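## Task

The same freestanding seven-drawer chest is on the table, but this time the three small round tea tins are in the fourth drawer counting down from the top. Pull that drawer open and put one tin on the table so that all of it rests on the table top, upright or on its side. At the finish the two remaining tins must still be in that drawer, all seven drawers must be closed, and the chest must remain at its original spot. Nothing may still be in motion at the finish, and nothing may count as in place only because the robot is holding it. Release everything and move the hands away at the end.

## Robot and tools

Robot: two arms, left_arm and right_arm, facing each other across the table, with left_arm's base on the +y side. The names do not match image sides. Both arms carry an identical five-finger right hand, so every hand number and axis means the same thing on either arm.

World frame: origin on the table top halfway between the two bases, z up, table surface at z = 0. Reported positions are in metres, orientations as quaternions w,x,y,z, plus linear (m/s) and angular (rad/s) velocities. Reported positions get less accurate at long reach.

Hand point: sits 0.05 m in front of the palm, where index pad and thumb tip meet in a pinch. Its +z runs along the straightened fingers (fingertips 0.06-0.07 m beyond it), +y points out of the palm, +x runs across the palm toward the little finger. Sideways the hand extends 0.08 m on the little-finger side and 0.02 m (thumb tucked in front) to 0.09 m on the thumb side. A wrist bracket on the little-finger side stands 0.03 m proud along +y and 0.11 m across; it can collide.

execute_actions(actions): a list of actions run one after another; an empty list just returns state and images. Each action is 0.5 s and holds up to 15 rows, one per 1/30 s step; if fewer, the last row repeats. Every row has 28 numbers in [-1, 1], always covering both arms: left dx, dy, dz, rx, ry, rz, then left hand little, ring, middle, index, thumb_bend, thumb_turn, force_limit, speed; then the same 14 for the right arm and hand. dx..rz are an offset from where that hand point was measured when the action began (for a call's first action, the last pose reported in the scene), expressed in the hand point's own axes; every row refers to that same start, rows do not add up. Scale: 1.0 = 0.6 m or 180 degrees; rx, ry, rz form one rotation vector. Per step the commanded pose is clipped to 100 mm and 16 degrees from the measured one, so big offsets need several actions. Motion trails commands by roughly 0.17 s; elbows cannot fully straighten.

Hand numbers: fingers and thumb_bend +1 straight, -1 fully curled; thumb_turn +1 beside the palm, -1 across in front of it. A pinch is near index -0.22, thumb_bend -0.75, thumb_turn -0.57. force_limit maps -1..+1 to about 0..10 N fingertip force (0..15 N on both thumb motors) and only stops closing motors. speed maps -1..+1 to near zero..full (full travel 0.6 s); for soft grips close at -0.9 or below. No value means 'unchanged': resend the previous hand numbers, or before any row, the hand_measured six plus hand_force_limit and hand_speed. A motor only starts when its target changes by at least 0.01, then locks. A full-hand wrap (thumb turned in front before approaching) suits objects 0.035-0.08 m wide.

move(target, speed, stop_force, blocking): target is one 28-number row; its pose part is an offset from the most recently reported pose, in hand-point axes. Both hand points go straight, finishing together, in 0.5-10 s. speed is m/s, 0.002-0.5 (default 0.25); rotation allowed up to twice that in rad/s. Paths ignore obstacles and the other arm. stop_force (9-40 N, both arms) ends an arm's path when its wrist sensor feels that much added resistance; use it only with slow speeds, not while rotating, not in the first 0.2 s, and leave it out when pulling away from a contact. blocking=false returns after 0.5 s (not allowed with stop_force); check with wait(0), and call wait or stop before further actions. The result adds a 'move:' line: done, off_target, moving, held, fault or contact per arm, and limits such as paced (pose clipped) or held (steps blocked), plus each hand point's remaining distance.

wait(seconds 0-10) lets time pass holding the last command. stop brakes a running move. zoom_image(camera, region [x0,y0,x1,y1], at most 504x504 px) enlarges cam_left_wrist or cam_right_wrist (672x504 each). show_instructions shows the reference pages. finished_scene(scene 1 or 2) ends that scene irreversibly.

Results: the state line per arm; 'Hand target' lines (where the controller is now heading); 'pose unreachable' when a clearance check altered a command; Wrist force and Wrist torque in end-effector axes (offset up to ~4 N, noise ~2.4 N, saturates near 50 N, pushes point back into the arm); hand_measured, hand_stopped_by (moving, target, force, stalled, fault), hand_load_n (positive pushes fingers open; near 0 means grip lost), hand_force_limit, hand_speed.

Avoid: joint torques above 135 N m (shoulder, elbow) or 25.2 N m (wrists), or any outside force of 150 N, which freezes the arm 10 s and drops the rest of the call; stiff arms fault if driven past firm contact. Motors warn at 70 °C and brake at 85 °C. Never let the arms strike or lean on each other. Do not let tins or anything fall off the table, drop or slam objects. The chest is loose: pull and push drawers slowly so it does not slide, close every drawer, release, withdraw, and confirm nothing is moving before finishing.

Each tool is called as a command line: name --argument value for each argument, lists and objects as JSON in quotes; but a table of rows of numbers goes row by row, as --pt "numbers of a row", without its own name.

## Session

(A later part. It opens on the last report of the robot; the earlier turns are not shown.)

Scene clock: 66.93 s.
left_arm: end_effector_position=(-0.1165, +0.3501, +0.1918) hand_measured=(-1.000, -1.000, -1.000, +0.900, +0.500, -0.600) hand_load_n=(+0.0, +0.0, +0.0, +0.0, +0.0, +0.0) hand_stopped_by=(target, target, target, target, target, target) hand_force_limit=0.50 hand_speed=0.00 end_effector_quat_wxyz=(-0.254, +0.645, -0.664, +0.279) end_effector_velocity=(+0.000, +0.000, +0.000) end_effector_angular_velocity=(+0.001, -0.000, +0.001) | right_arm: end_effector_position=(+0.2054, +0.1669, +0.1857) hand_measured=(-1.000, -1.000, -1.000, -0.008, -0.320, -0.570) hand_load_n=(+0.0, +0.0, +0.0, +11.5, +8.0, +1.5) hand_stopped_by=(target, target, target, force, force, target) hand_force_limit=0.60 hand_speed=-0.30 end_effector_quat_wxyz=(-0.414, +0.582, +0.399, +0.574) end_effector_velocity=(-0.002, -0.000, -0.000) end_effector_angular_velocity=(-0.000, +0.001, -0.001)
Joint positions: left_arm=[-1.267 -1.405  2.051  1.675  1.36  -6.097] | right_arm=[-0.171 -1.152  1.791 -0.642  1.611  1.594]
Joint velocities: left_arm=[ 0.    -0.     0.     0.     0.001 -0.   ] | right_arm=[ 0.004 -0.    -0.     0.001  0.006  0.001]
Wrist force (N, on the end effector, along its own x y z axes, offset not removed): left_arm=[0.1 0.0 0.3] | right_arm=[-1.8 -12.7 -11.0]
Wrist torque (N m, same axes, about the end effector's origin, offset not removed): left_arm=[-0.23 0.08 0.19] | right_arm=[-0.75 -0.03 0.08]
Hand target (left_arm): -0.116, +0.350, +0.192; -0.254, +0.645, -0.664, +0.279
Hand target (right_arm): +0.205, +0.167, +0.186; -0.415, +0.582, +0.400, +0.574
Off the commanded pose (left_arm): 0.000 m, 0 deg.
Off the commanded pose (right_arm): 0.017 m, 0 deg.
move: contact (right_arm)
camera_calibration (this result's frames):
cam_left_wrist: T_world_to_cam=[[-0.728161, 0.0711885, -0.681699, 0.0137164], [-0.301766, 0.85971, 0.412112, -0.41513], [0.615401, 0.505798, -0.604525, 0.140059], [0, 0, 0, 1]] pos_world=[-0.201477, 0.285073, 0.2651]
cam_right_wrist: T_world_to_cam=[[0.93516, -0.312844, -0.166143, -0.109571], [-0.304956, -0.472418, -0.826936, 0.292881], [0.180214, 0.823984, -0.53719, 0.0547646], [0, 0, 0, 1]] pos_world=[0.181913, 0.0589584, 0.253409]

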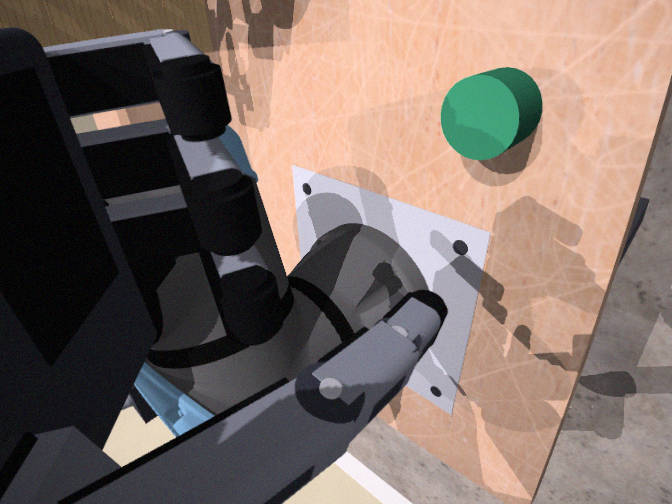

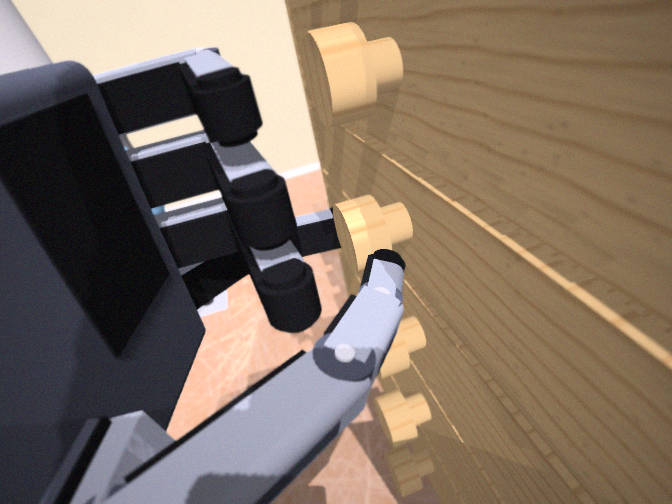

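Shut. Release gently and retreat.

execute_actions --actions '[[[0,0,0,0,0,0,-1,-1,-1,0.9,0.5,-0.6,0.5,0, 0,-0.002,0,0,0,0,-1,-1,-1,0.4,-0.1,-0.57,0.6,0.3]],[[0,0,0,0,0,0,-1,-1,-1,0.9,0.5,-0.6,0.5,0, 0,0,0,0,0,0,-1,-1,-1,0.4,-0.1,-0.57,0.6,0.3]]]'

move --target '[0,-0.1,-0.1,0,0,0,-1,-1,-1,0.9,0.5,-0.6,0.5,0, 0,-0.2,-0.25,0,0,0,-1,-1,-1,0.4,-0.1,-0.57,0.6,0.3]' --speed 0.15

Scene clock: 68.10 s.
left_arm: end_effector_position=(-0.1165, +0.3501, +0.1918) hand_measured=(-1.000, -1.000, -1.000, +0.900, +0.500, -0.600) hand_load_n=(+0.0, +0.0, +0.0, +0.0, +0.0, +0.0) hand_stopped_by=(target, target, target, target, target, target) hand_force_limit=0.50 hand_speed=0.00 end_effector_quat_wxyz=(-0.254, +0.645, -0.664, +0.279) end_effector_velocity=(-0.000, +0.000, -0.000) end_effector_angular_velocity=(+0.000, -0.000, +0.001) | right_arm: end_effector_position=(+0.2043, +0.1673, +0.1857) hand_measured=(-1.000, -1.000, -1.000, +0.400, -0.100, -0.570) hand_load_n=(+0.0, +0.0, +0.0, +0.0, +0.0, +0.0) hand_stopped_by=(target, target, target, target, target, target) hand_force_limit=0.60 hand_speed=0.30 end_effector_quat_wxyz=(-0.414, +0.582, +0.399, +0.574) end_effector_velocity=(-0.001, -0.000, -0.001) end_effector_angular_velocity=(-0.001, +0.000, +0.002)
Joint positions: left_arm=[-1.267 -1.405  2.051  1.675  1.36  -6.097] | right_arm=[-0.169 -1.151  1.789 -0.642  1.613  1.594]
Joint velocities: left_arm=[ 0.     0.001 -0.    -0.     0.001 -0.   ] | right_arm=[ 0.     0.     0.001  0.    -0.002 -0.   ]
Wrist force (N, on the end effector, along its own x y z axes, offset not removed): left_arm=[0.6 -0.7 0.7] | right_arm=[1.3 -1.6 3.2]
Wrist torque (N m, same axes, about the end effector's origin, offset not removed): left_arm=[-0.34 -0.02 0.24] | right_arm=[-0.48 -0.27 0.21]
Hand target (left_arm): -0.116, +0.350, +0.192; -0.254, +0.645, -0.664, +0.279
Hand target (right_arm): +0.204, +0.167, +0.186; -0.414, +0.582, +0.399, +0.574
Off the commanded pose (left_arm): 0.000 m, 0 deg.
Off the commanded pose (right_arm): 0.000 m, 0 deg.
camera_calibration (this result's frames):
cam_left_wrist: T_world_to_cam=[[-0.728161, 0.0711883, -0.681699, 0.0137166], [-0.301767, 0.85971, 0.412112, -0.41513], [0.615401, 0.505798, -0.604525, 0.140059], [0, 0, 0, 1]] pos_world=[-0.201477, 0.285073, 0.2651]
cam_right_wrist: T_world_to_cam=[[0.935155, -0.312857, -0.16615, -0.108407], [-0.304966, -0.472403, -0.826941, 0.292758], [0.180224, 0.823988, -0.537181, 0.0546493], [0, 0, 0, 1]] pos_world=[0.180809, 0.0593539, 0.253438]

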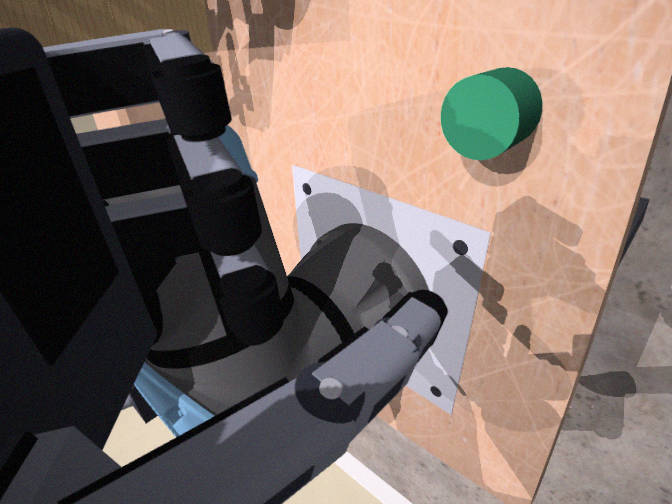

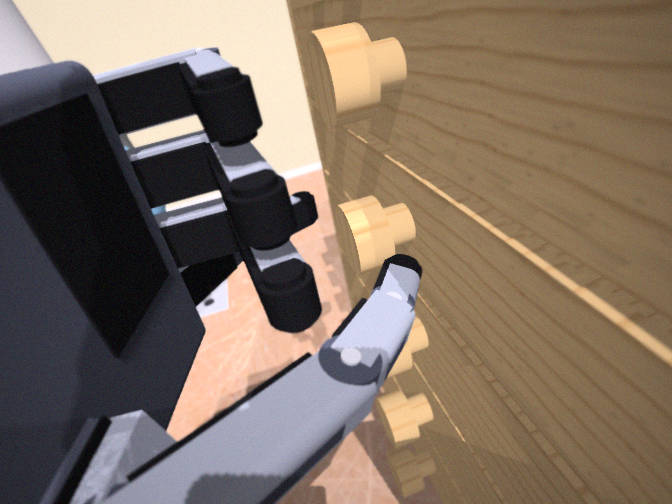

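Scene clock: 70.00 s.
left_arm: end_effector_position=(-0.1155, +0.3519, +0.2765) hand_measured=(-1.000, -1.000, -1.000, +0.900, +0.500, -0.600) hand_load_n=(+0.0, +0.0, +0.0, +0.0, +0.0, +0.0) hand_stopped_by=(target, target, target, target, target, target) hand_force_limit=0.50 hand_speed=0.00 end_effector_quat_wxyz=(-0.254, +0.645, -0.664, +0.279) end_effector_velocity=(+0.000, -0.000, +0.001) end_effector_angular_velocity=(-0.001, +0.002, -0.000) | right_arm: end_effector_position=(+0.0409, +0.0668, +0.1881) hand_measured=(-1.000, -1.000, -1.000, +0.400, -0.100, -0.570) hand_load_n=(+0.0, +0.0, +0.0, +0.0, +0.0, +0.0) hand_stopped_by=(target, target, target, target, target, target) hand_force_limit=0.60 hand_speed=0.30 end_effector_quat_wxyz=(-0.415, +0.582, +0.399, +0.574) end_effector_velocity=(-0.002, -0.001, +0.001) end_effector_angular_velocity=(+0.001, +0.000, -0.000)
Joint positions: left_arm=[-1.272 -1.52   1.931  1.911  1.364 -6.1  ] | right_arm=[ 0.163 -1.309  2.012 -0.706  1.945  1.594]
Joint velocities: left_arm=[-0.    -0.003 -0.002  0.002 -0.001 -0.   ] | right_arm=[ 0.006 -0.001  0.    -0.     0.006  0.   ]
Wrist force (N, on the end effector, along its own x y z axes, offset not removed): left_arm=[1.2 -0.4 0.9] | right_arm=[0.6 -1.4 2.8]
Wrist torque (N m, same axes, about the end effector's origin, offset not removed): left_arm=[-0.32 -0.14 0.14] | right_arm=[-0.49 -0.16 0.19]
Hand target (left_arm): -0.116, +0.352, +0.277; -0.254, +0.645, -0.664, +0.279
Hand target (right_arm): +0.041, +0.067, +0.188; -0.415, +0.582, +0.399, +0.574
Off the commanded pose (left_arm): 0.000 m, 0 deg.
Off the commanded pose (right_arm): 0.000 m, 0 deg.
move: done
camera_calibration (this result's frames):
cam_left_wrist: T_world_to_cam=[[-0.728165, 0.0711997, -0.681694, 0.0720254], [-0.301763, 0.859704, 0.412126, -0.451318], [0.615398, 0.505806, -0.604521, 0.18974], [0, 0, 0, 1]] pos_world=[-0.20051, 0.2869, 0.349801]
cam_right_wrist: T_world_to_cam=[[0.935001, -0.312766, -0.167182, 0.0135414], [-0.305808, -0.472318, -0.826678, 0.197396], [0.179594, 0.824071, -0.537265, 0.168258], [0, 0, 0, 1]] pos_world=[0.017486, -0.0411873, 0.255846]

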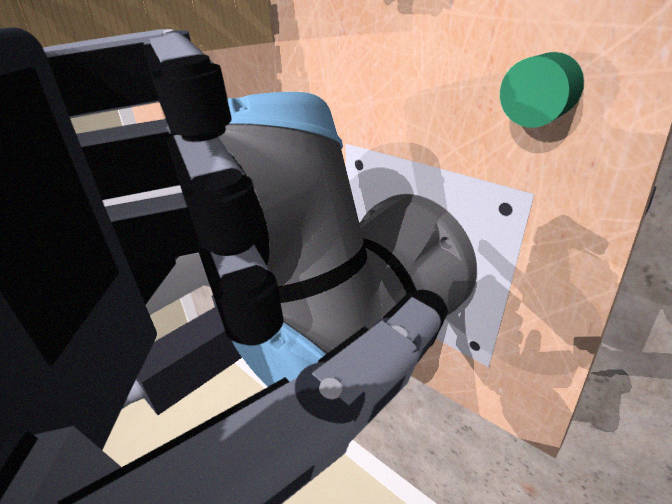

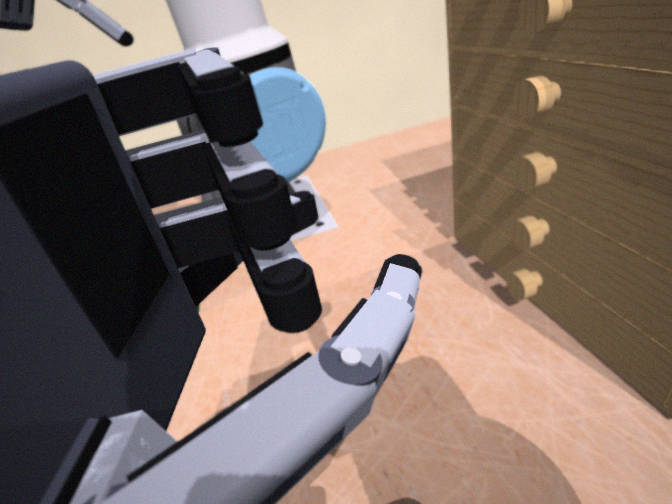

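finished_scene --scene 2

The scene is finished: the task was done.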